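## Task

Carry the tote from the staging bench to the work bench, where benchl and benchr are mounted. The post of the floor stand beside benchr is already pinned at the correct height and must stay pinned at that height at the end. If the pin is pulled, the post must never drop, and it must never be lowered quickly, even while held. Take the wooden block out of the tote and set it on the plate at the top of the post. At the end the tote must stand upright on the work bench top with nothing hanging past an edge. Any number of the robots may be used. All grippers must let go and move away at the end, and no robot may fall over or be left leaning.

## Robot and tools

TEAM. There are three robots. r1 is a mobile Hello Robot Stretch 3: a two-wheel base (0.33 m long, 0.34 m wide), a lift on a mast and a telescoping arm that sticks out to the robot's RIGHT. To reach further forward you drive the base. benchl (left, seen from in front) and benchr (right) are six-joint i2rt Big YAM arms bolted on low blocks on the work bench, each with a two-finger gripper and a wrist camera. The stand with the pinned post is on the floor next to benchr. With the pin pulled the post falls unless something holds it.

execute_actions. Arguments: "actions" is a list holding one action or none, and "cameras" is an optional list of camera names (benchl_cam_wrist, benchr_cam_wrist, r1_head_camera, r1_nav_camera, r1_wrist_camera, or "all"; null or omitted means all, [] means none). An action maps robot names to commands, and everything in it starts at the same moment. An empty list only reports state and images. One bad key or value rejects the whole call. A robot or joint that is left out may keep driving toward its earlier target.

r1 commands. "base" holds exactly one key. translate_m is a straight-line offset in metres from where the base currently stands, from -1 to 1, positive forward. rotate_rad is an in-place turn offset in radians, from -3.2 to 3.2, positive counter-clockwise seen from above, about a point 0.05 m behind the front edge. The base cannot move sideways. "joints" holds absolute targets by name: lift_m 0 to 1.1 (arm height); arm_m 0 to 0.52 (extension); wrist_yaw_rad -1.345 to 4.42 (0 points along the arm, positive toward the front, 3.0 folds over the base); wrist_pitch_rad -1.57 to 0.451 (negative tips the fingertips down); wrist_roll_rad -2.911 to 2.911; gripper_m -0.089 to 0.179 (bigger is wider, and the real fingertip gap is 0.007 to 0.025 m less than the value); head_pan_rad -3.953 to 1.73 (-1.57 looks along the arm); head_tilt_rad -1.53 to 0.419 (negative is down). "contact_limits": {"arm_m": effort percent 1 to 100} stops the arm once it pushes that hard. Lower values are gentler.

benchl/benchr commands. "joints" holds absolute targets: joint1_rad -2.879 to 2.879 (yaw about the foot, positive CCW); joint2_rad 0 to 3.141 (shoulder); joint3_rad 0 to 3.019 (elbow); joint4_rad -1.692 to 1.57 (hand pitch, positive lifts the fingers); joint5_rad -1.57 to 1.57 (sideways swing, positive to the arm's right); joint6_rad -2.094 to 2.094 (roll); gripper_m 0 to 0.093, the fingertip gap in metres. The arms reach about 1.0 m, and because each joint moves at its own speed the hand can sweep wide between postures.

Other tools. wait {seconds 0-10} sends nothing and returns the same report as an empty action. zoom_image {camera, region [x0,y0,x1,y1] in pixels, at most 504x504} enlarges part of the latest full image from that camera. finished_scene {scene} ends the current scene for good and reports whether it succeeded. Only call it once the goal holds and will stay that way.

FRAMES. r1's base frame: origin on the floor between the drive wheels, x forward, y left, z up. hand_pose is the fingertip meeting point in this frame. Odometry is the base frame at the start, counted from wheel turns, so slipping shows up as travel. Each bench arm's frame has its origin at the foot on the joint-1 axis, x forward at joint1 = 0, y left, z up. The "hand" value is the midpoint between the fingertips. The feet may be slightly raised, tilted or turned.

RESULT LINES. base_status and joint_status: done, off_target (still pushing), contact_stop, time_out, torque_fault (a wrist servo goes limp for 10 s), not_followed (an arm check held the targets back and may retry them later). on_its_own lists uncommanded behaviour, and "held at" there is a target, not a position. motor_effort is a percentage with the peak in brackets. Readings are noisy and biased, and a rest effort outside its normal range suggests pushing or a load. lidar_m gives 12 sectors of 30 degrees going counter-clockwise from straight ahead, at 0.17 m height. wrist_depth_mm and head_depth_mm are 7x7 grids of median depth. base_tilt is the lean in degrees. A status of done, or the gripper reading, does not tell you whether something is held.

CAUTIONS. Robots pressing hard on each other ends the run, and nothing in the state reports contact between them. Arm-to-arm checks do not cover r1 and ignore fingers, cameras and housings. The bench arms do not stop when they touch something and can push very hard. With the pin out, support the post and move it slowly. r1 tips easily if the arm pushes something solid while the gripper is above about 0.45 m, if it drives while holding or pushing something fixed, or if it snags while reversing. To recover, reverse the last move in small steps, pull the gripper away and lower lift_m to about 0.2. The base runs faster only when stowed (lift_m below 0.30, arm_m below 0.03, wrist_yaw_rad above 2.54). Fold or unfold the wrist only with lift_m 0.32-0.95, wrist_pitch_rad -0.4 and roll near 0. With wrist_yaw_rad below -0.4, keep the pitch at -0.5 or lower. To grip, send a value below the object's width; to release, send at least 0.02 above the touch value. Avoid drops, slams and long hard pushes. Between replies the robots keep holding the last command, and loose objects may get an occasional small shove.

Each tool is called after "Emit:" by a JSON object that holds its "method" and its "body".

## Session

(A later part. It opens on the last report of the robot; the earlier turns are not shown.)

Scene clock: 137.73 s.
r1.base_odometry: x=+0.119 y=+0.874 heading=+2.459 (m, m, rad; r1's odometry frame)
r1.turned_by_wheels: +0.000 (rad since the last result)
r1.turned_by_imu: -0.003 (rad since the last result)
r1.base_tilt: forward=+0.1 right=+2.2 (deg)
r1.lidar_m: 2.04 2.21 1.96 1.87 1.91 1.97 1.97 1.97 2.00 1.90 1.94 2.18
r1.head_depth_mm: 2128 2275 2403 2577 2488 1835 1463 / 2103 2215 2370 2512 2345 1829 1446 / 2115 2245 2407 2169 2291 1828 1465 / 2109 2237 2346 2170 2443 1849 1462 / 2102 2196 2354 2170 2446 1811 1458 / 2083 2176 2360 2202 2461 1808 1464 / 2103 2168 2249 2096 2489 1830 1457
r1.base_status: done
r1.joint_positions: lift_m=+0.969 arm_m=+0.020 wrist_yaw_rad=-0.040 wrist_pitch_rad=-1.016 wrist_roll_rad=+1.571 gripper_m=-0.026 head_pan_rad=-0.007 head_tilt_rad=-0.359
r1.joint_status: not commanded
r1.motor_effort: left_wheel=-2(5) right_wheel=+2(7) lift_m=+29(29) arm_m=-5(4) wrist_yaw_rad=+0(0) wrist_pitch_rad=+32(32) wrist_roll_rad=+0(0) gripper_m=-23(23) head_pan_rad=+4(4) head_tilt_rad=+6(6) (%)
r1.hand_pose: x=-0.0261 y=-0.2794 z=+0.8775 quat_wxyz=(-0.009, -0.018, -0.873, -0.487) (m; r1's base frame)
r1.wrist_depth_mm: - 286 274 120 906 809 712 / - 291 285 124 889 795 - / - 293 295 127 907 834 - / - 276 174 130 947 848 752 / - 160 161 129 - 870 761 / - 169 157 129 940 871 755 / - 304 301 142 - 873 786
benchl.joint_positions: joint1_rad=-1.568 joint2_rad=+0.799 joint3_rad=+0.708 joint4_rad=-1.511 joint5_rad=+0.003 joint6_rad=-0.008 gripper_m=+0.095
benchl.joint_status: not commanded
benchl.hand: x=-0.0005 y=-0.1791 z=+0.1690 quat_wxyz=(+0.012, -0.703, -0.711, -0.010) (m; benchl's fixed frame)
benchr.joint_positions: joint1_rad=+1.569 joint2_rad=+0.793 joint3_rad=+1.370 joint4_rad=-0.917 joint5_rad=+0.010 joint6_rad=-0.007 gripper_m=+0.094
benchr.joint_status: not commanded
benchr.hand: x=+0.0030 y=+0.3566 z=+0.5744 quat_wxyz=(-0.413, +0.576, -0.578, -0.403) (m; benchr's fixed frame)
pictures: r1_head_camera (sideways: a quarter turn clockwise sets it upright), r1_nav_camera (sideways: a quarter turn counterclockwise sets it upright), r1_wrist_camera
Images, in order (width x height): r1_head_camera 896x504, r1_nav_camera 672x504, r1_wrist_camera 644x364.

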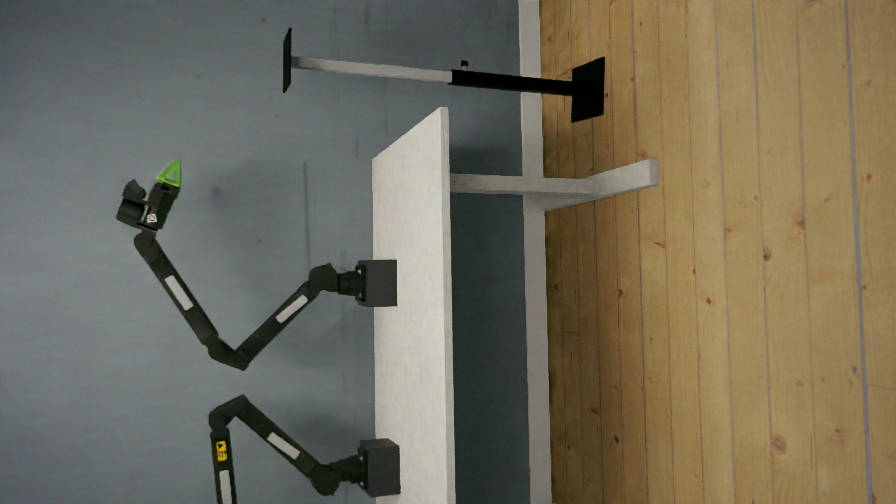

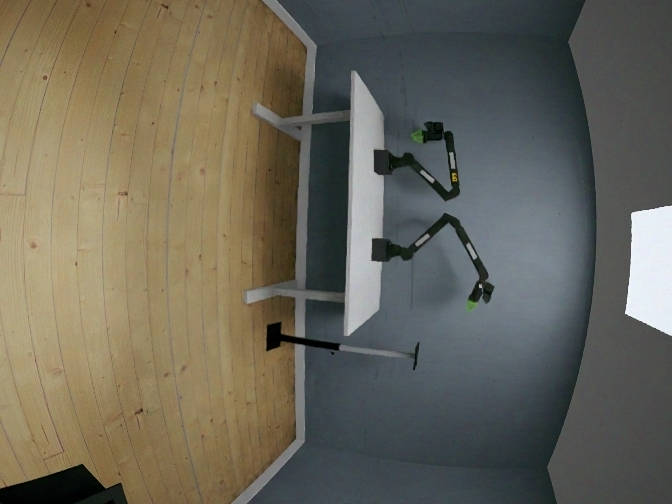

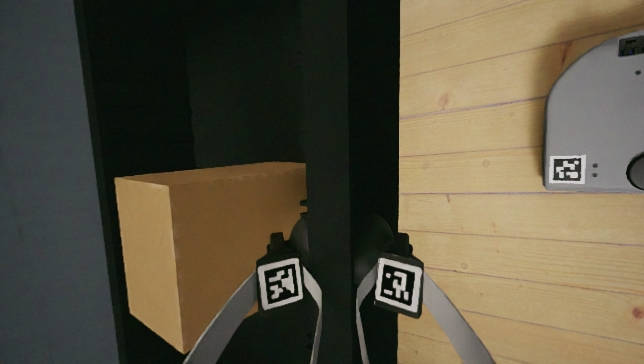

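Emit:
{"method": "execute_actions", "body": {"actions": [{"r1":{"base":{"translate_m":1.0}},"benchr":{"joints":{"joint1_rad":1.47,"joint2_rad":1.7,"joint3_rad":2.1,"joint4_rad":-1.5}}}], "cameras": ["benchr_cam_wrist"]}}

Emit:
{"method": "execute_actions", "body": {"actions": [{"r1":{"base":{"rotate_rad":1.59},"joints":{"head_pan_rad":-1.62,"head_tilt_rad":-0.7}}}], "cameras": []}}

Emit:
{"method": "execute_actions", "body": {"actions": [{"r1":{"base":{"translate_m":0.06},"joints":{"arm_m":0.47}}}], "cameras": ["r1_head_camera","r1_nav_camera","r1_wrist_camera"]}}

Scene clock: 151.00 s.
r1.base_odometry: x=-0.657 y=+1.505 heading=+2.459 (m, m, rad; r1's odometry frame)
r1.turned_by_wheels: +0.000 (rad since the last result)
r1.turned_by_imu: -0.003 (rad since the last result)
r1.base_tilt: forward=+0.1 right=+2.3 (deg)
r1.lidar_m: 1.06 1.38 1.39 1.91 1.96 2.60 2.93 2.77 1.95 1.84 1.90 1.24
r1.head_depth_mm: 1242 1321 1424 1528 1162 886 1461 / 1247 1327 1403 1499 1102 887 1414 / 1243 1294 1400 1469 1101 882 1424 / 1233 1279 1392 1454 1100 883 1455 / 1224 1300 1375 1192 1102 883 1452 / 1225 1293 1386 1457 1103 849 1459 / 1215 1285 1376 1452 1105 853 1451
r1.base_status: done
r1.joint_positions: lift_m=+0.969 arm_m=+0.020 wrist_yaw_rad=-0.040 wrist_pitch_rad=-1.016 wrist_roll_rad=+1.571 gripper_m=-0.026 head_pan_rad=-0.007 head_tilt_rad=-0.359
r1.joint_status: not commanded
r1.motor_effort: left_wheel=-2(3) right_wheel=+3(6) lift_m=+29(29) arm_m=-4(5) wrist_yaw_rad=-1(0) wrist_pitch_rad=+32(32) wrist_roll_rad=+0(1) gripper_m=-23(23) head_pan_rad=+4(4) head_tilt_rad=+6(6) (%)
r1.hand_pose: x=-0.0261 y=-0.2794 z=+0.8775 quat_wxyz=(-0.009, -0.018, -0.873, -0.487) (m; r1's base frame)
r1.wrist_depth_mm: - 283 273 121 887 803 714 / - 291 283 123 904 839 - / - 290 293 127 885 867 - / - 276 174 130 912 854 737 / - 160 160 129 - 858 760 / - 168 157 129 966 888 794 / - 300 304 143 - 875 788
benchl.joint_positions: joint1_rad=-1.568 joint2_rad=+0.799 joint3_rad=+0.708 joint4_rad=-1.511 joint5_rad=+0.003 joint6_rad=-0.008 gripper_m=+0.095
benchl.joint_status: not commanded
benchl.hand: x=-0.0005 y=-0.1791 z=+0.1690 quat_wxyz=(+0.012, -0.703, -0.711, -0.010) (m; benchl's fixed frame)
benchr.joint_positions: joint1_rad=+1.473 joint2_rad=+1.699 joint3_rad=+2.057 joint4_rad=-1.487 joint5_rad=+0.010 joint6_rad=-0.007 gripper_m=+0.094
benchr.joint_status: all done
benchr.hand: x=+0.0611 y=+0.5974 z=+0.4092 quat_wxyz=(-0.166, +0.657, -0.721, -0.143) (m; benchr's fixed frame)
pictures: benchr_cam_wrist
Images, in order (width x height): benchr_cam_wrist 504x504.

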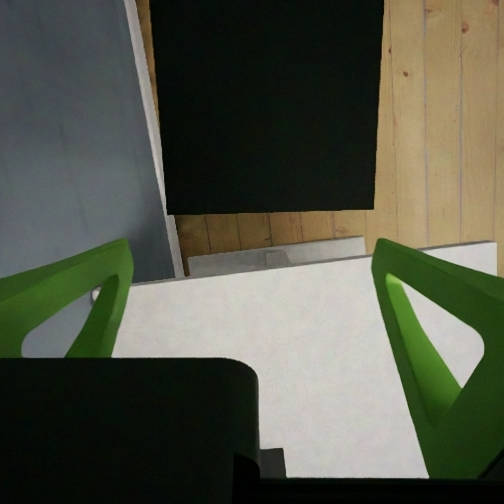

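Scene clock: 154.53 s.
r1.base_odometry: x=-0.657 y=+1.505 heading=-2.234 (m, m, rad; r1's odometry frame)
r1.turned_by_wheels: +1.590 (rad since the last result)
r1.turned_by_imu: +1.607 (rad since the last result)
r1.base_tilt: forward=+0.1 right=+2.3 (deg)
r1.lidar_m: 1.91 1.97 2.64 2.93 2.71 1.93 1.85 1.90 1.07 1.06 1.39 1.41
r1.head_depth_mm: 1268 1414 1554 - - - 1145 / 1252 1404 1170 - - - 1141 / 1249 1395 1174 958 - - 1131 / 1242 1379 1170 928 457 - 1162 / 1191 1145 1126 896 612 465 1190 / 1225 1369 1165 901 613 452 1185 / 1212 1350 1177 894 546 453 1186
r1.base_status: done
r1.joint_positions: lift_m=+0.969 arm_m=+0.020 wrist_yaw_rad=-0.040 wrist_pitch_rad=-1.016 wrist_roll_rad=+1.571 gripper_m=-0.026 head_pan_rad=-1.613 head_tilt_rad=-0.691
r1.joint_status: all done
r1.motor_effort: left_wheel=-3(6) right_wheel=+3(6) lift_m=+29(29) arm_m=-4(4) wrist_yaw_rad=+0(0) wrist_pitch_rad=+32(32) wrist_roll_rad=+0(0) gripper_m=-24(23) head_pan_rad=-5(56) head_tilt_rad=-6(40) (%)
r1.hand_pose: x=-0.0260 y=-0.2794 z=+0.8775 quat_wxyz=(-0.009, -0.018, -0.873, -0.487) (m; r1's base frame)
r1.wrist_depth_mm: 879 284 277 120 903 798 726 / 751 288 284 123 893 801 - / 797 290 295 126 934 866 - / 744 276 173 130 917 835 768 / 700 160 161 129 - 841 737 / 896 169 156 130 986 893 770 / 894 300 301 143 - 877 771
benchl.joint_positions: joint1_rad=-1.568 joint2_rad=+0.799 joint3_rad=+0.708 joint4_rad=-1.511 joint5_rad=+0.003 joint6_rad=-0.008 gripper_m=+0.095
benchl.joint_status: not commanded
benchl.hand: x=-0.0005 y=-0.1791 z=+0.1690 quat_wxyz=(+0.012, -0.703, -0.711, -0.010) (m; benchl's fixed frame)
benchr.joint_positions: joint1_rad=+1.473 joint2_rad=+1.699 joint3_rad=+2.057 joint4_rad=-1.487 joint5_rad=+0.010 joint6_rad=-0.007 gripper_m=+0.094
benchr.joint_status: not commanded
benchr.hand: x=+0.0611 y=+0.5974 z=+0.4092 quat_wxyz=(-0.166, +0.657, -0.721, -0.143) (m; benchr's fixed frame)
pictures: none
No camera images: the call's "cameras" was empty. Leave "cameras" out to get every camera's image.

Scene clock: 159.03 s.
r1.base_odometry: x=-0.694 y=+1.458 heading=-2.235 (m, m, rad; r1's odometry frame)
r1.turned_by_wheels: +0.000 (rad since the last result)
r1.turned_by_imu: -0.001 (rad since the last result)
r1.base_tilt: forward=+0.1 right=+2.3 (deg)
r1.lidar_m: 1.86 1.91 2.56 2.94 2.80 2.00 1.91 1.96 1.07 1.14 1.34 1.94
r1.head_depth_mm: 1260 1362 - 960 1621 1373 1190 / 1236 - 847 919 1556 1348 1183 / 1212 1403 798 897 1644 1373 1191 / 1015 - 792 893 1638 1373 1179 / 1232 1344 956 894 1639 1372 1184 / 1206 1360 879 894 1646 1372 1178 / 1200 1344 1174 928 1631 1374 1180
r1.base_status: done
r1.joint_positions: lift_m=+0.969 arm_m=+0.470 wrist_yaw_rad=-0.040 wrist_pitch_rad=-1.016 wrist_roll_rad=+1.571 gripper_m=-0.026 head_pan_rad=-1.613 head_tilt_rad=-0.691
r1.joint_status: all done
r1.motor_effort: left_wheel=-3(4) right_wheel=+3(6) lift_m=+29(29) arm_m=+3(5) wrist_yaw_rad=+0(1) wrist_pitch_rad=+32(32) wrist_roll_rad=+0(0) gripper_m=-23(23) head_pan_rad=-5(5) head_tilt_rad=-6(6) (%)
r1.hand_pose: x=-0.0260 y=-0.7287 z=+0.8774 quat_wxyz=(-0.009, -0.018, -0.873, -0.487) (m; r1's base frame)
r1.wrist_depth_mm: 605 284 276 120 259 804 725 / 614 288 284 123 265 802 723 / 621 293 289 127 270 809 737 / 602 275 174 130 277 836 735 / 399 161 161 128 283 872 765 / 628 168 156 129 283 838 790 / 622 304 301 143 294 879 782
benchl.joint_positions: joint1_rad=-1.568 joint2_rad=+0.799 joint3_rad=+0.708 joint4_rad=-1.511 joint5_rad=+0.003 joint6_rad=-0.008 gripper_m=+0.095
benchl.joint_status: not commanded
benchl.hand: x=-0.0005 y=-0.1791 z=+0.1690 quat_wxyz=(+0.012, -0.703, -0.711, -0.010) (m; benchl's fixed frame)
benchr.joint_positions: joint1_rad=+1.473 joint2_rad=+1.699 joint3_rad=+2.057 joint4_rad=-1.487 joint5_rad=+0.010 joint6_rad=-0.007 gripper_m=+0.094
benchr.joint_status: not commanded
benchr.hand: x=+0.0611 y=+0.5974 z=+0.4092 quat_wxyz=(-0.166, +0.657, -0.721, -0.143) (m; benchr's fixed frame)
pictures: r1_head_camera (sideways: a quarter turn clockwise sets it upright), r1_nav_camera (sideways: a quarter turn counterclockwise sets it upright), r1_wrist_camera
Images, in order (width x height): r1_head_camera 896x504, r1_nav_camera 672x504, r1_wrist_camera 644x364.

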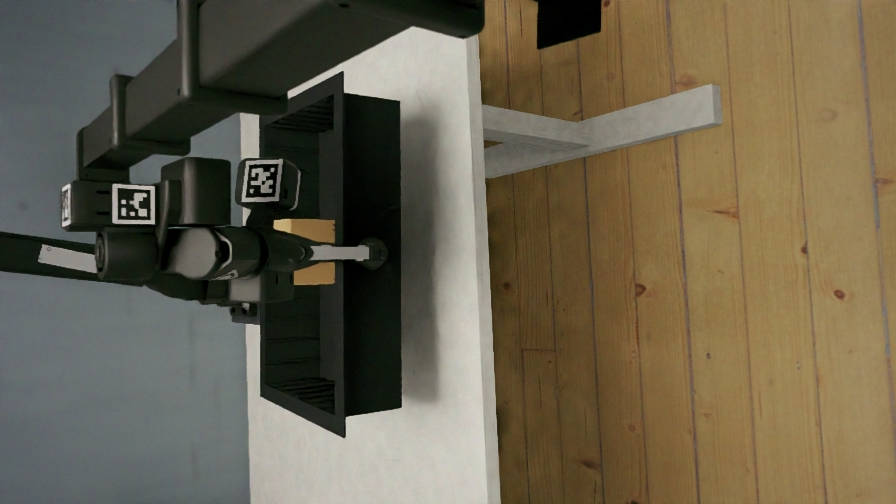

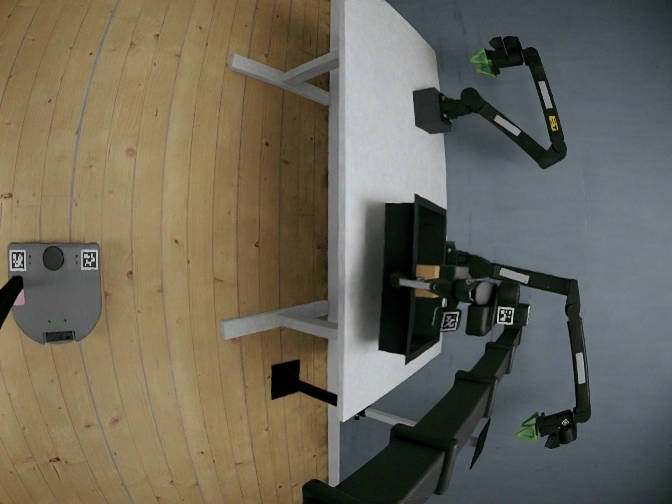

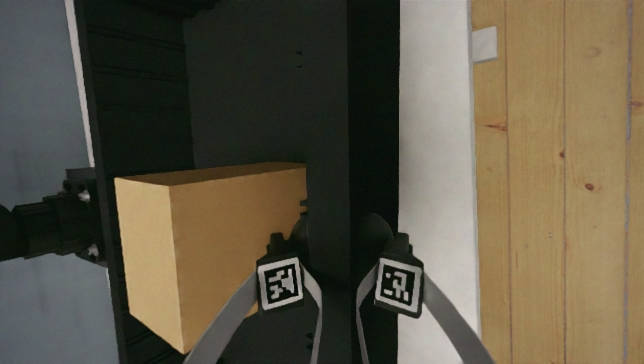

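Emit:
{"method": "execute_actions", "body": {"actions": [{"r1":{"joints":{"arm_m":0.515,"lift_m":0.9}}}], "cameras": []}}

Emit:
{"method": "execute_actions", "body": {"actions": [{"r1":{"joints":{"lift_m":0.873,"wrist_pitch_rad":-1.0}}}], "cameras": []}}

Emit:
{"method": "execute_actions", "body": {"actions": [{"r1":{"joints":{"gripper_m":0.065,"wrist_pitch_rad":-1.05}}}], "cameras": ["r1_wrist_camera"]}}

Emit:
{"method": "execute_actions", "body": {"actions": [{"r1":{"joints":{"lift_m":0.93,"arm_m":0.495}}}], "cameras": ["r1_wrist_camera"]}}

Emit:
{"method": "execute_actions", "body": {"actions": [{"r1":{"joints":{"arm_m":0.0,"wrist_pitch_rad":-1.5,"lift_m":0.96,"head_tilt_rad":-0.45}}}], "cameras": ["r1_head_camera"]}}

Scene clock: 162.00 s.
r1.base_odometry: x=-0.694 y=+1.458 heading=-2.235 (m, m, rad; r1's odometry frame)
r1.turned_by_wheels: +0.000 (rad since the last result)
r1.turned_by_imu: +0.000 (rad since the last result)
r1.base_tilt: forward=+0.1 right=+2.3 (deg)
r1.lidar_m: 1.85 1.91 2.56 2.92 2.79 2.00 1.91 1.96 1.07 1.13 1.34 1.94
r1.head_depth_mm: 1268 1409 1440 - - 1363 1192 / 1252 1376 - 896 1540 1345 1190 / 1249 - 1054 885 1619 1374 1194 / 1021 1083 891 883 1627 1376 1185 / 1233 1357 1058 879 1634 1380 1180 / 1218 1367 1078 896 1643 1385 1187 / 1215 1348 1178 923 1646 1366 1188
r1.base_status: not commanded
r1.joint_positions: lift_m=+0.900 arm_m=+0.515 wrist_yaw_rad=-0.040 wrist_pitch_rad=-1.016 wrist_roll_rad=+1.571 gripper_m=-0.026 head_pan_rad=-1.613 head_tilt_rad=-0.691
r1.joint_status: all done
r1.motor_effort: left_wheel=-2(3) right_wheel=+4(3) lift_m=+17(27) arm_m=+3(4) wrist_yaw_rad=-1(0) wrist_pitch_rad=+32(32) wrist_roll_rad=+0(0) gripper_m=-23(23) head_pan_rad=-5(6) head_tilt_rad=-6(6) (%)
r1.hand_pose: x=-0.0260 y=-0.7737 z=+0.8081 quat_wxyz=(-0.009, -0.018, -0.873, -0.487) (m; r1's base frame)
r1.wrist_depth_mm: 519 285 275 120 198 182 671 / 543 286 282 123 200 185 668 / 552 290 292 127 205 189 679 / 366 276 173 130 210 191 703 / 351 160 162 129 217 196 713 / 363 168 156 129 213 199 712 / 581 302 306 143 224 201 743
benchl.joint_positions: joint1_rad=-1.568 joint2_rad=+0.799 joint3_rad=+0.708 joint4_rad=-1.511 joint5_rad=+0.003 joint6_rad=-0.008 gripper_m=+0.095
benchl.joint_status: not commanded
benchl.hand: x=-0.0005 y=-0.1791 z=+0.1690 quat_wxyz=(+0.012, -0.703, -0.711, -0.010) (m; benchl's fixed frame)
benchr.joint_positions: joint1_rad=+1.473 joint2_rad=+1.699 joint3_rad=+2.057 joint4_rad=-1.487 joint5_rad=+0.010 joint6_rad=-0.007 gripper_m=+0.094
benchr.joint_status: not commanded
benchr.hand: x=+0.0611 y=+0.5974 z=+0.4092 quat_wxyz=(-0.166, +0.657, -0.721, -0.143) (m; benchr's fixed frame)
pictures: none
No camera images: the call's "cameras" was empty. Leave "cameras" out to get every camera's image.

Scene clock: 163.10 s.
r1.base_odometry: x=-0.694 y=+1.458 heading=-2.235 (m, m, rad; r1's odometry frame)
r1.turned_by_wheels: +0.000 (rad since the last result)
r1.turned_by_imu: +0.000 (rad since the last result)
r1.base_tilt: forward=+0.0 right=+2.2 (deg)
r1.lidar_m: 1.85 1.91 2.56 2.94 2.80 2.00 1.91 1.97 1.07 1.14 1.34 1.95
r1.head_depth_mm: 1256 1411 1226 - - 1355 1182 / 1251 1397 - 1127 1544 1333 1186 / 1246 1348 1036 883 1646 1380 1179 / 1024 1098 975 884 1636 1372 1182 / 1224 1346 1074 883 1647 1376 1178 / 1216 1357 1122 891 1627 1373 1180 / 1223 1351 1170 928 1643 1378 1181
r1.base_status: not commanded
r1.joint_positions: lift_m=+0.873 arm_m=+0.515 wrist_yaw_rad=-0.040 wrist_pitch_rad=-1.039 wrist_roll_rad=+1.571 gripper_m=-0.026 head_pan_rad=-1.613 head_tilt_rad=-0.691
r1.joint_status: all done
r1.motor_effort: left_wheel=-2(3) right_wheel=+2(3) lift_m=+11(17) arm_m=+3(3) wrist_yaw_rad=+0(0) wrist_pitch_rad=+19(32) wrist_roll_rad=+0(0) gripper_m=-20(23) head_pan_rad=-5(5) head_tilt_rad=-6(6) (%)
r1.hand_pose: x=-0.0258 y=-0.7686 z=+0.7790 quat_wxyz=(-0.010, -0.017, -0.868, -0.497) (m; r1's base frame)
r1.wrist_depth_mm: 250 284 253 118 178 163 663 / 257 292 263 121 180 166 650 / 372 296 269 124 185 171 679 / 325 151 176 128 189 175 682 / 326 141 159 127 192 176 681 / 336 147 153 130 189 180 697 / 566 158 282 142 206 182 715
benchl.joint_positions: joint1_rad=-1.568 joint2_rad=+0.799 joint3_rad=+0.708 joint4_rad=-1.511 joint5_rad=+0.003 joint6_rad=-0.008 gripper_m=+0.095
benchl.joint_status: not commanded
benchl.hand: x=-0.0005 y=-0.1791 z=+0.1690 quat_wxyz=(+0.012, -0.703, -0.711, -0.010) (m; benchl's fixed frame)
benchr.joint_positions: joint1_rad=+1.473 joint2_rad=+1.699 joint3_rad=+2.057 joint4_rad=-1.487 joint5_rad=+0.010 joint6_rad=-0.007 gripper_m=+0.094
benchr.joint_status: not commanded
benchr.hand: x=+0.0611 y=+0.5974 z=+0.4092 quat_wxyz=(-0.166, +0.657, -0.721, -0.143) (m; benchr's fixed frame)
pictures: none
No camera images: the call's "cameras" was empty. Leave "cameras" out to get every camera's image.

Scene clock: 164.50 s.
r1.base_odometry: x=-0.694 y=+1.458 heading=-2.235 (m, m, rad; r1's odometry frame)
r1.turned_by_wheels: +0.000 (rad since the last result)
r1.turned_by_imu: +0.000 (rad since the last result)
r1.base_tilt: forward=+0.1 right=+2.3 (deg)
r1.lidar_m: 1.85 1.91 2.55 2.93 2.80 2.00 1.91 1.96 1.07 1.13 1.34 1.95
r1.head_depth_mm: 1267 1417 1237 - - 1339 1186 / 1265 1412 - 1129 1512 1347 1195 / 1238 1346 1040 886 1655 1380 1180 / 1020 1106 1041 880 1650 1374 1179 / 1224 1345 1070 887 1641 1372 1179 / 1222 1364 1122 892 1640 1382 1180 / 1222 1362 1178 924 1628 1369 1187
r1.base_status: not commanded
r1.joint_positions: lift_m=+0.873 arm_m=+0.515 wrist_yaw_rad=-0.040 wrist_pitch_rad=-1.060 wrist_roll_rad=+1.571 gripper_m=+0.065 head_pan_rad=-1.613 head_tilt_rad=-0.691
r1.joint_status: all done
r1.motor_effort: left_wheel=-2(2) right_wheel=+2(2) lift_m=+13(13) arm_m=+2(3) wrist_yaw_rad=-1(1) wrist_pitch_rad=+5(18) wrist_roll_rad=+0(0) gripper_m=+3(80) head_pan_rad=-5(5) head_tilt_rad=-6(6) (%)
r1.hand_pose: x=-0.0256 y=-0.7635 z=+0.7766 quat_wxyz=(-0.010, -0.017, -0.862, -0.506) (m; r1's base frame)
r1.wrist_depth_mm: 247 281 246 119 178 166 646 / 253 287 254 122 183 169 663 / 259 299 261 125 185 172 688 / 262 148 185 129 190 175 670 / 318 140 164 132 190 177 671 / 324 143 - 173 209 182 710 / 557 148 292 177 203 779 729
benchl.joint_positions: joint1_rad=-1.568 joint2_rad=+0.799 joint3_rad=+0.708 joint4_rad=-1.511 joint5_rad=+0.003 joint6_rad=-0.008 gripper_m=+0.095
benchl.joint_status: not commanded
benchl.hand: x=-0.0005 y=-0.1791 z=+0.1690 quat_wxyz=(+0.012, -0.703, -0.711, -0.010) (m; benchl's fixed frame)
benchr.joint_positions: joint1_rad=+1.473 joint2_rad=+1.699 joint3_rad=+2.057 joint4_rad=-1.487 joint5_rad=+0.010 joint6_rad=-0.007 gripper_m=+0.094
benchr.joint_status: not commanded
benchr.hand: x=+0.0611 y=+0.5974 z=+0.4092 quat_wxyz=(-0.166, +0.657, -0.721, -0.143) (m; benchr's fixed frame)
pictures: r1_wrist_camera
Images, in order (width x height): r1_wrist_camera 644x364.

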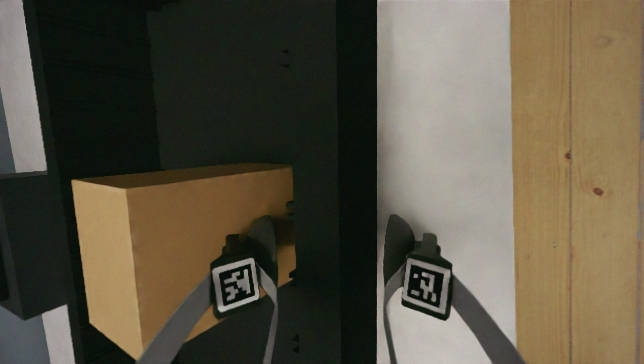

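Scene clock: 165.87 s.
r1.base_odometry: x=-0.694 y=+1.458 heading=-2.235 (m, m, rad; r1's odometry frame)
r1.turned_by_wheels: +0.000 (rad since the last result)
r1.turned_by_imu: +0.000 (rad since the last result)
r1.base_tilt: forward=+0.1 right=+2.3 (deg)
r1.lidar_m: 1.85 1.91 2.55 2.93 2.79 2.00 1.91 1.97 1.08 1.14 1.34 1.94
r1.head_depth_mm: 1257 1400 - - 1595 1379 1195 / 1257 1362 982 898 1552 1353 1189 / 1242 - 1071 885 1635 1371 1180 / 1017 1062 911 882 1639 1376 1181 / 1237 1343 1071 884 1642 1378 1188 / 1222 1365 1127 895 1628 1374 1183 / 1212 1363 1169 925 1645 1370 1181
r1.base_status: not commanded
r1.joint_positions: lift_m=+0.930 arm_m=+0.495 wrist_yaw_rad=-0.040 wrist_pitch_rad=-1.058 wrist_roll_rad=+1.571 gripper_m=+0.065 head_pan_rad=-1.613 head_tilt_rad=-0.691
r1.joint_status: all done
r1.motor_effort: left_wheel=-2(2) right_wheel=+2(3) lift_m=+25(28) arm_m=-5(4) wrist_yaw_rad=-1(0) wrist_pitch_rad=+4(5) wrist_roll_rad=+0(0) gripper_m=+0(2) head_pan_rad=-6(5) head_tilt_rad=-6(6) (%)
r1.hand_pose: x=-0.0257 y=-0.7447 z=+0.8331 quat_wxyz=(-0.010, -0.017, -0.863, -0.505) (m; r1's base frame)
r1.wrist_depth_mm: 524 300 310 213 232 755 691 / 550 323 330 218 236 772 699 / 580 326 340 281 240 751 726 / 387 333 200 230 247 763 733 / 374 329 199 235 245 793 751 / 565 347 - 300 262 802 751 / 609 544 369 312 260 826 757
benchl.joint_positions: joint1_rad=-1.568 joint2_rad=+0.799 joint3_rad=+0.708 joint4_rad=-1.511 joint5_rad=+0.003 joint6_rad=-0.008 gripper_m=+0.095
benchl.joint_status: not commanded
benchl.hand: x=-0.0005 y=-0.1791 z=+0.1690 quat_wxyz=(+0.012, -0.703, -0.711, -0.010) (m; benchl's fixed frame)
benchr.joint_positions: joint1_rad=+1.473 joint2_rad=+1.699 joint3_rad=+2.057 joint4_rad=-1.487 joint5_rad=+0.010 joint6_rad=-0.007 gripper_m=+0.094
benchr.joint_status: not commanded
benchr.hand: x=+0.0611 y=+0.5974 z=+0.4092 quat_wxyz=(-0.166, +0.657, -0.721, -0.143) (m; benchr's fixed frame)
pictures: r1_wrist_camera
Images, in order (width x height): r1_wrist_camera 644x364.

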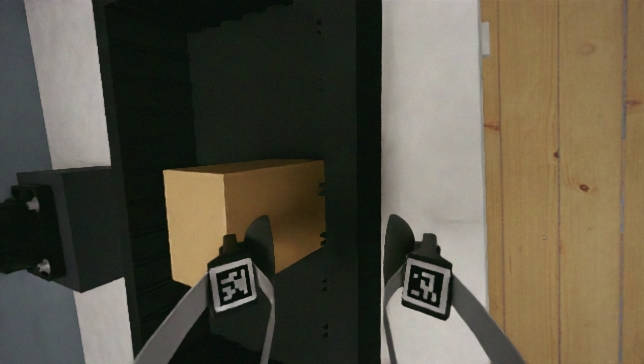

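Scene clock: 170.70 s.
r1.base_odometry: x=-0.694 y=+1.458 heading=-2.235 (m, m, rad; r1's odometry frame)
r1.turned_by_wheels: +0.000 (rad since the last result)
r1.turned_by_imu: -0.001 (rad since the last result)
r1.base_tilt: forward=+0.0 right=+2.2 (deg)
r1.lidar_m: 1.85 1.91 2.56 2.94 2.79 2.00 1.91 1.96 1.07 1.14 1.34 1.94
r1.head_depth_mm: 1226 1340 1451 1556 946 - - / 1208 1345 1444 1317 905 1354 - / 1207 1320 1443 1314 879 1659 - / 1215 1267 1195 1172 878 1628 1343 / 1218 1315 1419 1183 874 1605 1356 / 1204 1293 1406 1330 877 1597 1345 / 1199 1288 1393 1314 943 1548 1351
r1.base_status: not commanded
r1.joint_positions: lift_m=+0.960 arm_m=+0.000 wrist_yaw_rad=-0.040 wrist_pitch_rad=-1.495 wrist_roll_rad=+1.571 gripper_m=+0.065 head_pan_rad=-1.613 head_tilt_rad=-0.458
r1.joint_status: all done
r1.motor_effort: left_wheel=-2(3) right_wheel=+3(3) lift_m=+25(25) arm_m=-4(3) wrist_yaw_rad=-1(0) wrist_pitch_rad=-2(4) wrist_roll_rad=+0(0) gripper_m=+1(1) head_pan_rad=-5(5) head_tilt_rad=+5(30) (%)
r1.hand_pose: x=-0.0213 y=-0.1403 z=+0.8410 quat_wxyz=(-0.013, -0.015, -0.733, -0.680) (m; r1's base frame)
r1.wrist_depth_mm: - - 933 934 882 861 833 / - - - 928 906 873 840 / - - - 958 - 904 844 / - - - - 930 911 888 / - - - - 978 899 891 / - - - - - 923 942 / - - - - - - 932
benchl.joint_positions: joint1_rad=-1.568 joint2_rad=+0.799 joint3_rad=+0.708 joint4_rad=-1.511 joint5_rad=+0.003 joint6_rad=-0.008 gripper_m=+0.095
benchl.joint_status: not commanded
benchl.hand: x=-0.0005 y=-0.1791 z=+0.1690 quat_wxyz=(+0.012, -0.703, -0.711, -0.010) (m; benchl's fixed frame)
benchr.joint_positions: joint1_rad=+1.473 joint2_rad=+1.699 joint3_rad=+2.057 joint4_rad=-1.487 joint5_rad=+0.010 joint6_rad=-0.007 gripper_m=+0.094
benchr.joint_status: not commanded
benchr.hand: x=+0.0611 y=+0.5974 z=+0.4092 quat_wxyz=(-0.166, +0.657, -0.721, -0.143) (m; benchr's fixed frame)
pictures: r1_head_camera (sideways: a quarter turn clockwise sets it upright)
Images, in order (width x height): r1_head_camera 896x504.

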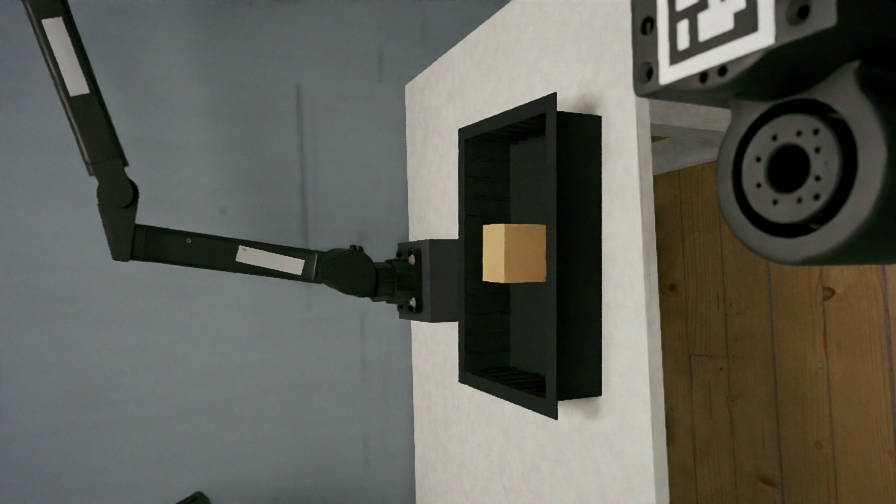

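Emit:
{"method": "execute_actions", "body": {"actions": [{"benchr":{"joints":{"joint1_rad":0.11,"joint2_rad":0.9,"joint3_rad":1.2,"joint4_rad":-1.2}},"r1":{"joints":{"lift_m":0.7}}}], "cameras": []}}

Emit:
{"method": "execute_actions", "body": {"actions": [{"benchr":{"joints":{"joint2_rad":0.843,"joint3_rad":0.5,"joint4_rad":-0.635,"joint6_rad":0.08}}}], "cameras": ["benchr_cam_wrist","r1_head_camera"]}}

Scene clock: 178.53 s.
r1.base_odometry: x=-0.694 y=+1.458 heading=-2.235 (m, m, rad; r1's odometry frame)
r1.turned_by_wheels: +0.000 (rad since the last result)
r1.turned_by_imu: -0.001 (rad since the last result)
r1.base_tilt: forward=+0.1 right=+2.2 (deg)
r1.lidar_m: 1.85 1.91 2.55 2.94 2.80 1.99 1.91 1.96 1.07 1.14 1.34 1.94
r1.head_depth_mm: 1246 1352 1465 1568 942 1652 1357 / 1231 1331 1462 1321 907 1438 1324 / 1230 1323 1442 1322 874 1588 1340 / 748 1281 1393 1166 878 1598 1339 / 1196 1278 1380 1185 876 1600 1348 / 1205 1301 1406 1327 876 1600 1351 / 1196 1298 1402 1320 941 1554 1344
r1.base_status: not commanded
r1.joint_positions: lift_m=+0.700 arm_m=+0.000 wrist_yaw_rad=-0.040 wrist_pitch_rad=-1.495 wrist_roll_rad=+1.571 gripper_m=+0.065 head_pan_rad=-1.613 head_tilt_rad=-0.458
r1.joint_status: all done
r1.motor_effort: left_wheel=-3(2) right_wheel=+3(3) lift_m=+13(23) arm_m=-4(5) wrist_yaw_rad=+0(0) wrist_pitch_rad=-2(2) wrist_roll_rad=+0(0) gripper_m=+1(1) head_pan_rad=-5(5) head_tilt_rad=+5(5) (%)
r1.hand_pose: x=-0.0213 y=-0.1403 z=+0.5817 quat_wxyz=(-0.013, -0.015, -0.733, -0.680) (m; r1's base frame)
r1.wrist_depth_mm: 762 717 695 689 661 639 609 / 771 735 713 709 - 642 637 / 784 776 744 728 - - 643 / 816 784 746 729 - 685 680 / 821 815 785 751 726 688 688 / 847 833 - 768 735 743 686 / 866 815 813 773 754 727 700
benchl.joint_positions: joint1_rad=-1.568 joint2_rad=+0.799 joint3_rad=+0.708 joint4_rad=-1.511 joint5_rad=+0.003 joint6_rad=-0.008 gripper_m=+0.095
benchl.joint_status: not commanded
benchl.hand: x=-0.0005 y=-0.1791 z=+0.1690 quat_wxyz=(+0.012, -0.703, -0.711, -0.010) (m; benchl's fixed frame)
benchr.joint_positions: joint1_rad=+0.113 joint2_rad=+0.900 joint3_rad=+1.196 joint4_rad=-1.214 joint5_rad=+0.012 joint6_rad=-0.007 gripper_m=+0.094
benchr.joint_status: all done
benchr.hand: x=+0.3523 y=+0.0374 z=+0.3853 quat_wxyz=(-0.320, +0.055, -0.946, -0.011) (m; benchr's fixed frame)
pictures: none
No camera images: the call's "cameras" was empty. Leave "cameras" out to get every camera's image.

Scene clock: 179.93 s.
r1.base_odometry: x=-0.694 y=+1.458 heading=-2.235 (m, m, rad; r1's odometry frame)
r1.turned_by_wheels: +0.000 (rad since the last result)
r1.turned_by_imu: +0.000 (rad since the last result)
r1.base_tilt: forward=+0.1 right=+2.2 (deg)
r1.lidar_m: 1.85 1.91 2.55 2.93 2.79 2.00 1.91 1.96 1.07 1.14 1.34 1.94
r1.head_depth_mm: 1253 1352 1464 1562 938 1651 1361 / 1238 1343 1465 1327 908 1447 1318 / 1234 1328 1438 1331 878 1586 1351 / 1228 1284 909 1091 872 1589 1347 / 1215 1276 1391 1096 876 1609 1350 / 1208 1310 1418 1319 875 1594 1351 / 1206 1293 1404 1318 947 1555 1357
r1.base_status: not commanded
r1.joint_positions: lift_m=+0.700 arm_m=+0.000 wrist_yaw_rad=-0.040 wrist_pitch_rad=-1.495 wrist_roll_rad=+1.571 gripper_m=+0.065 head_pan_rad=-1.613 head_tilt_rad=-0.458
r1.joint_status: not commanded
r1.motor_effort: left_wheel=-2(2) right_wheel=+3(4) lift_m=+13(13) arm_m=-4(4) wrist_yaw_rad=+0(0) wrist_pitch_rad=-2(2) wrist_roll_rad=+0(0) gripper_m=+0(1) head_pan_rad=-5(6) head_tilt_rad=+5(5) (%)
r1.hand_pose: x=-0.0213 y=-0.1403 z=+0.5817 quat_wxyz=(-0.013, -0.015, -0.733, -0.680) (m; r1's base frame)
r1.wrist_depth_mm: 758 732 691 680 660 639 621 / 773 731 731 728 - 652 640 / 785 750 731 731 - - 656 / 811 785 741 745 - 673 658 / 835 803 781 759 727 698 673 / 862 803 - 754 719 721 684 / 836 845 804 780 745 735 708
benchl.joint_positions: joint1_rad=-1.568 joint2_rad=+0.799 joint3_rad=+0.708 joint4_rad=-1.511 joint5_rad=+0.003 joint6_rad=-0.008 gripper_m=+0.095
benchl.joint_status: not commanded
benchl.hand: x=-0.0005 y=-0.1791 z=+0.1690 quat_wxyz=(+0.012, -0.703, -0.711, -0.010) (m; benchl's fixed frame)
benchr.joint_positions: joint1_rad=+0.113 joint2_rad=+0.845 joint3_rad=+0.497 joint4_rad=-0.654 joint5_rad=+0.012 joint6_rad=+0.070 gripper_m=+0.094
benchr.joint_status: all done
benchr.hand: x=+0.3111 y=+0.0327 z=+0.1214 quat_wxyz=(-0.280, +0.019, -0.960, -0.020) (m; benchr's fixed frame)
pictures: benchr_cam_wrist, r1_head_camera (sideways: a quarter turn clockwise sets it upright)
Images, in order (width x height): benchr_cam_wrist 504x504, r1_head_camera 896x504.

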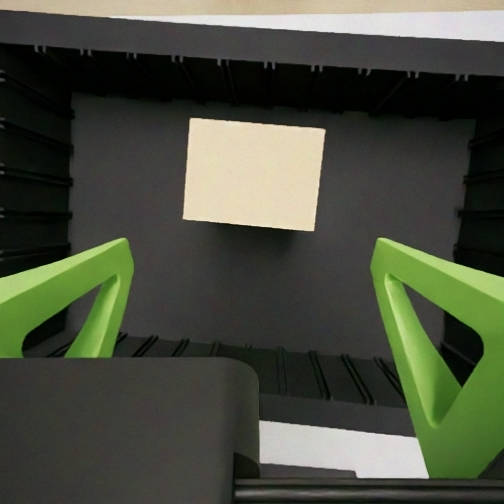

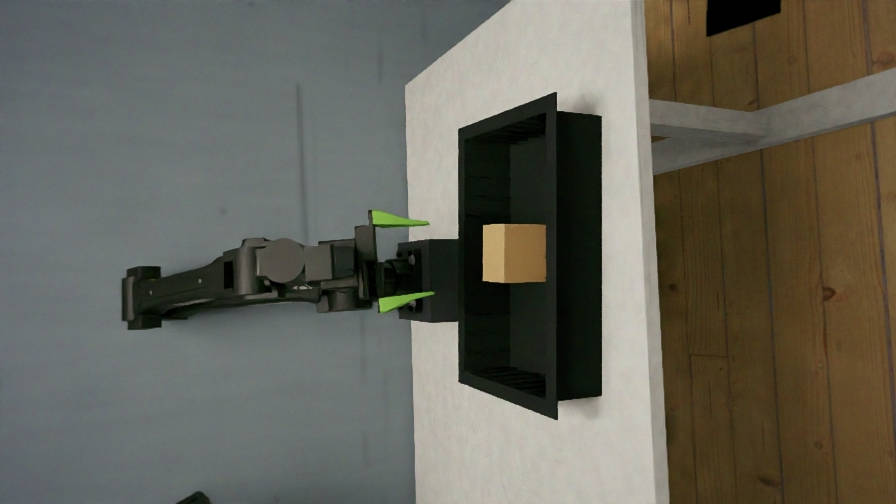

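Emit:
{"method": "execute_actions", "body": {"actions": [{"benchr":{"joints":{"joint1_rad":0.2,"joint2_rad":1.016,"joint3_rad":0.456,"joint4_rad":-0.42,"joint5_rad":0.13,"joint6_rad":0.21}}}], "cameras": ["benchr_cam_wrist","r1_head_camera"]}}

Scene clock: 182.83 s.
r1.base_odometry: x=-0.694 y=+1.458 heading=-2.235 (m, m, rad; r1's odometry frame)
r1.turned_by_wheels: +0.000 (rad since the last result)
r1.turned_by_imu: +0.000 (rad since the last result)
r1.base_tilt: forward=+0.1 right=+2.2 (deg)
r1.lidar_m: 1.85 1.91 2.57 2.94 2.79 2.00 1.91 1.97 1.08 1.14 1.34 1.94
r1.head_depth_mm: 1258 1349 1465 1576 945 1647 1350 / 1239 1346 1456 1317 910 1442 1312 / 1223 1330 1447 1318 873 1605 1352 / 1218 1286 912 939 877 1587 1363 / 1204 1285 1397 1170 876 1591 1353 / 1203 1300 1421 1325 876 1596 1338 / 1197 1292 1401 1322 946 1547 1345
r1.base_status: not commanded
r1.joint_positions: lift_m=+0.700 arm_m=+0.000 wrist_yaw_rad=-0.040 wrist_pitch_rad=-1.495 wrist_roll_rad=+1.571 gripper_m=+0.065 head_pan_rad=-1.613 head_tilt_rad=-0.458
r1.joint_status: not commanded
r1.motor_effort: left_wheel=-2(2) right_wheel=+3(3) lift_m=+13(13) arm_m=-5(4) wrist_yaw_rad=-1(0) wrist_pitch_rad=-2(2) wrist_roll_rad=+0(0) gripper_m=+1(1) head_pan_rad=-4(5) head_tilt_rad=+5(5) (%)
r1.hand_pose: x=-0.0213 y=-0.1403 z=+0.5817 quat_wxyz=(-0.013, -0.015, -0.733, -0.680) (m; r1's base frame)
r1.wrist_depth_mm: 725 723 718 673 647 645 627 / 766 727 722 708 - 650 640 / 767 772 754 713 - - 637 / 799 786 738 747 - 683 690 / 830 809 765 729 696 717 673 / 874 803 - 757 753 707 704 / 850 841 802 772 754 718 695
benchl.joint_positions: joint1_rad=-1.568 joint2_rad=+0.799 joint3_rad=+0.708 joint4_rad=-1.511 joint5_rad=+0.003 joint6_rad=-0.008 gripper_m=+0.095
benchl.joint_status: not commanded
benchl.hand: x=-0.0005 y=-0.1791 z=+0.1690 quat_wxyz=(+0.012, -0.703, -0.711, -0.010) (m; benchl's fixed frame)
benchr.joint_positions: joint1_rad=+0.196 joint2_rad=+1.019 joint3_rad=+0.457 joint4_rad=-0.439 joint5_rad=+0.127 joint6_rad=+0.200 gripper_m=+0.094
benchr.joint_status: all done
benchr.hand: x=+0.3340 y=+0.0437 z=+0.0790 quat_wxyz=(-0.287, -0.019, -0.958, +0.005) (m; benchr's fixed frame)
pictures: benchr_cam_wrist, r1_head_camera (sideways: a quarter turn clockwise sets it upright)
Images, in order (width x height): benchr_cam_wrist 504x504, r1_head_camera 896x504.

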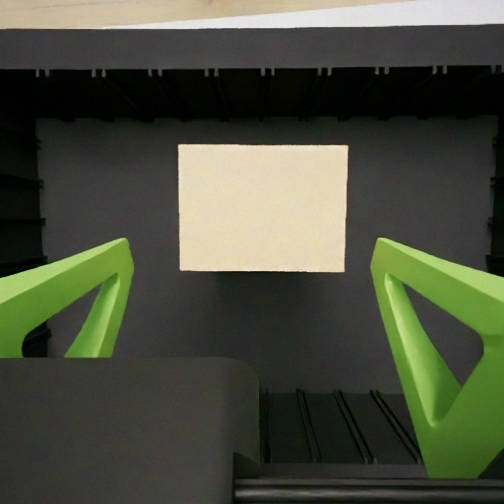

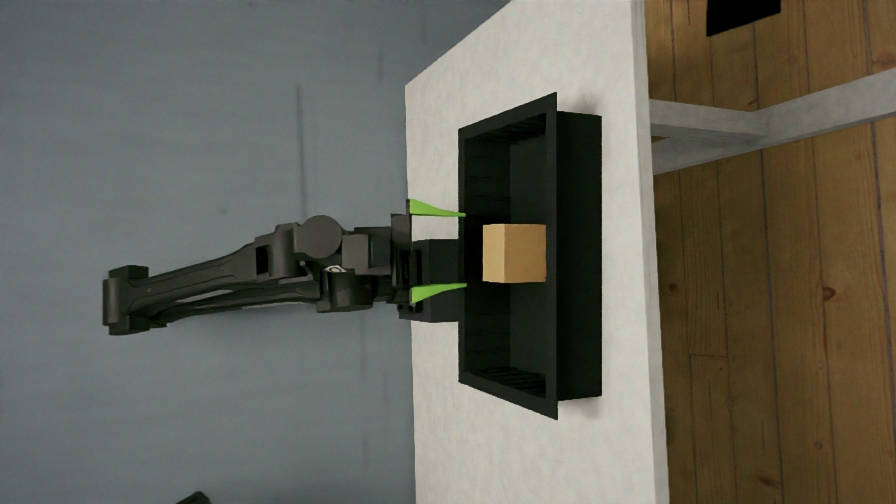

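Emit:
{"method": "execute_actions", "body": {"actions": [{"benchr":{"joints":{"joint1_rad":0.172,"joint2_rad":1.12,"joint3_rad":0.44,"joint4_rad":-0.30}}}], "cameras": ["benchr_cam_wrist"]}}

Emit:
{"method": "execute_actions", "body": {"actions": [{"benchr":{"joints":{"joint1_rad":0.165,"joint2_rad":1.315,"joint3_rad":0.405,"joint4_rad":-0.07}}}], "cameras": ["benchr_cam_wrist","r1_head_camera"]}}

Scene clock: 186.10 s.
r1.base_odometry: x=-0.694 y=+1.458 heading=-2.235 (m, m, rad; r1's odometry frame)
r1.turned_by_wheels: +0.000 (rad since the last result)
r1.turned_by_imu: +0.000 (rad since the last result)
r1.base_tilt: forward=+0.1 right=+2.3 (deg)
r1.lidar_m: 1.85 1.91 2.55 2.93 2.80 2.00 1.91 1.96 1.07 1.14 1.34 1.94
r1.head_depth_mm: 1250 1350 1461 1563 942 1655 1348 / 1247 1336 1447 1318 908 1452 1317 / 1224 1324 1425 1325 876 1597 1354 / 1211 1289 915 936 875 1599 1346 / 1204 1283 1395 1175 874 1607 1353 / 1217 1292 1417 1333 875 1582 1346 / 1202 1294 1407 1325 947 1537 1348
r1.base_status: not commanded
r1.joint_positions: lift_m=+0.700 arm_m=+0.000 wrist_yaw_rad=-0.040 wrist_pitch_rad=-1.495 wrist_roll_rad=+1.571 gripper_m=+0.065 head_pan_rad=-1.613 head_tilt_rad=-0.458
r1.joint_status: not commanded
r1.motor_effort: left_wheel=-2(2) right_wheel=+3(2) lift_m=+13(13) arm_m=-4(4) wrist_yaw_rad=+0(0) wrist_pitch_rad=-2(2) wrist_roll_rad=-1(0) gripper_m=+1(1) head_pan_rad=-5(5) head_tilt_rad=+5(5) (%)
r1.hand_pose: x=-0.0213 y=-0.1403 z=+0.5817 quat_wxyz=(-0.013, -0.015, -0.733, -0.680) (m; r1's base frame)
r1.wrist_depth_mm: 732 741 694 677 645 635 624 / 763 743 721 689 - 650 626 / 777 772 726 704 - - 644 / 818 790 762 736 - 689 645 / 819 782 752 745 709 679 663 / 862 830 - 767 747 709 700 / 859 851 832 780 753 713 722
benchl.joint_positions: joint1_rad=-1.568 joint2_rad=+0.799 joint3_rad=+0.708 joint4_rad=-1.511 joint5_rad=+0.003 joint6_rad=-0.008 gripper_m=+0.095
benchl.joint_status: not commanded
benchl.hand: x=-0.0005 y=-0.1791 z=+0.1690 quat_wxyz=(+0.012, -0.703, -0.711, -0.010) (m; benchl's fixed frame)
benchr.joint_positions: joint1_rad=+0.179 joint2_rad=+1.119 joint3_rad=+0.443 joint4_rad=-0.320 joint5_rad=+0.127 joint6_rad=+0.200 gripper_m=+0.094
benchr.joint_status: all done
benchr.hand: x=+0.3469 y=+0.0403 z=+0.0565 quat_wxyz=(-0.289, -0.028, -0.957, +0.007) (m; benchr's fixed frame)
pictures: benchr_cam_wrist
Images, in order (width x height): benchr_cam_wrist 504x504.

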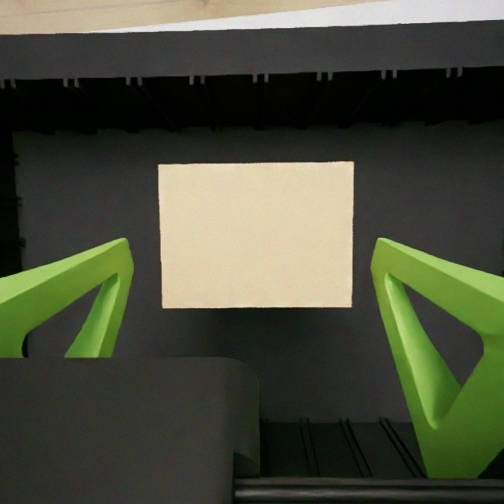

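Scene clock: 187.03 s.
r1.base_odometry: x=-0.694 y=+1.458 heading=-2.235 (m, m, rad; r1's odometry frame)
r1.turned_by_wheels: +0.000 (rad since the last result)
r1.turned_by_imu: +0.000 (rad since the last result)
r1.base_tilt: forward=+0.1 right=+2.2 (deg)
r1.lidar_m: 1.85 1.90 2.55 2.93 2.79 2.00 1.91 1.97 1.07 1.14 1.34 1.94
r1.head_depth_mm: 1255 1346 1467 1568 943 1661 1339 / 1247 1339 1457 1318 911 1436 1311 / 1223 1325 1454 1331 878 1603 1352 / 1209 1291 935 921 878 1587 1345 / 1203 1298 1395 1189 877 1591 1350 / 1202 1304 1409 1319 872 1602 1360 / 1192 1294 1405 1319 950 1558 1344
r1.base_status: not commanded
r1.joint_positions: lift_m=+0.700 arm_m=+0.000 wrist_yaw_rad=-0.040 wrist_pitch_rad=-1.495 wrist_roll_rad=+1.571 gripper_m=+0.065 head_pan_rad=-1.613 head_tilt_rad=-0.458
r1.joint_status: not commanded
r1.motor_effort: left_wheel=-2(2) right_wheel=+2(2) lift_m=+13(13) arm_m=-4(4) wrist_yaw_rad=+0(1) wrist_pitch_rad=-2(2) wrist_roll_rad=+0(0) gripper_m=+1(1) head_pan_rad=-5(5) head_tilt_rad=+5(5) (%)
r1.hand_pose: x=-0.0213 y=-0.1403 z=+0.5817 quat_wxyz=(-0.013, -0.015, -0.733, -0.680) (m; r1's base frame)
r1.wrist_depth_mm: 763 717 703 690 654 639 647 / 746 748 709 679 - 660 630 / 783 734 744 714 - - 646 / 792 803 748 729 - 685 657 / 841 785 783 745 739 686 682 / 831 820 - 747 768 711 686 / 867 850 807 774 754 737 697
benchl.joint_positions: joint1_rad=-1.568 joint2_rad=+0.799 joint3_rad=+0.708 joint4_rad=-1.511 joint5_rad=+0.003 joint6_rad=-0.008 gripper_m=+0.095
benchl.joint_status: not commanded
benchl.hand: x=-0.0005 y=-0.1791 z=+0.1690 quat_wxyz=(+0.012, -0.703, -0.711, -0.010) (m; benchl's fixed frame)
benchr.joint_positions: joint1_rad=+0.174 joint2_rad=+1.315 joint3_rad=+0.407 joint4_rad=-0.089 joint5_rad=+0.127 joint6_rad=+0.200 gripper_m=+0.094
benchr.joint_status: all done
benchr.hand: x=+0.3582 y=+0.0402 z=+0.0078 quat_wxyz=(-0.289, -0.031, -0.957, +0.007) (m; benchr's fixed frame)
pictures: benchr_cam_wrist, r1_head_camera (sideways: a quarter turn clockwise sets it upright)
Images, in order (width x height): benchr_cam_wrist 504x504, r1_head_camera 896x504.

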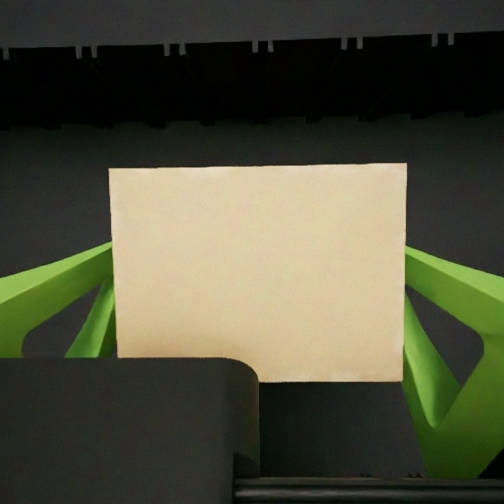

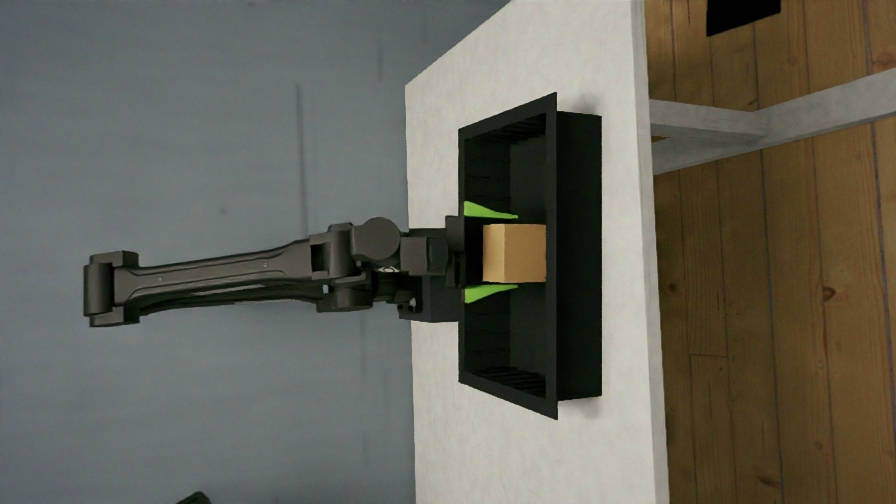

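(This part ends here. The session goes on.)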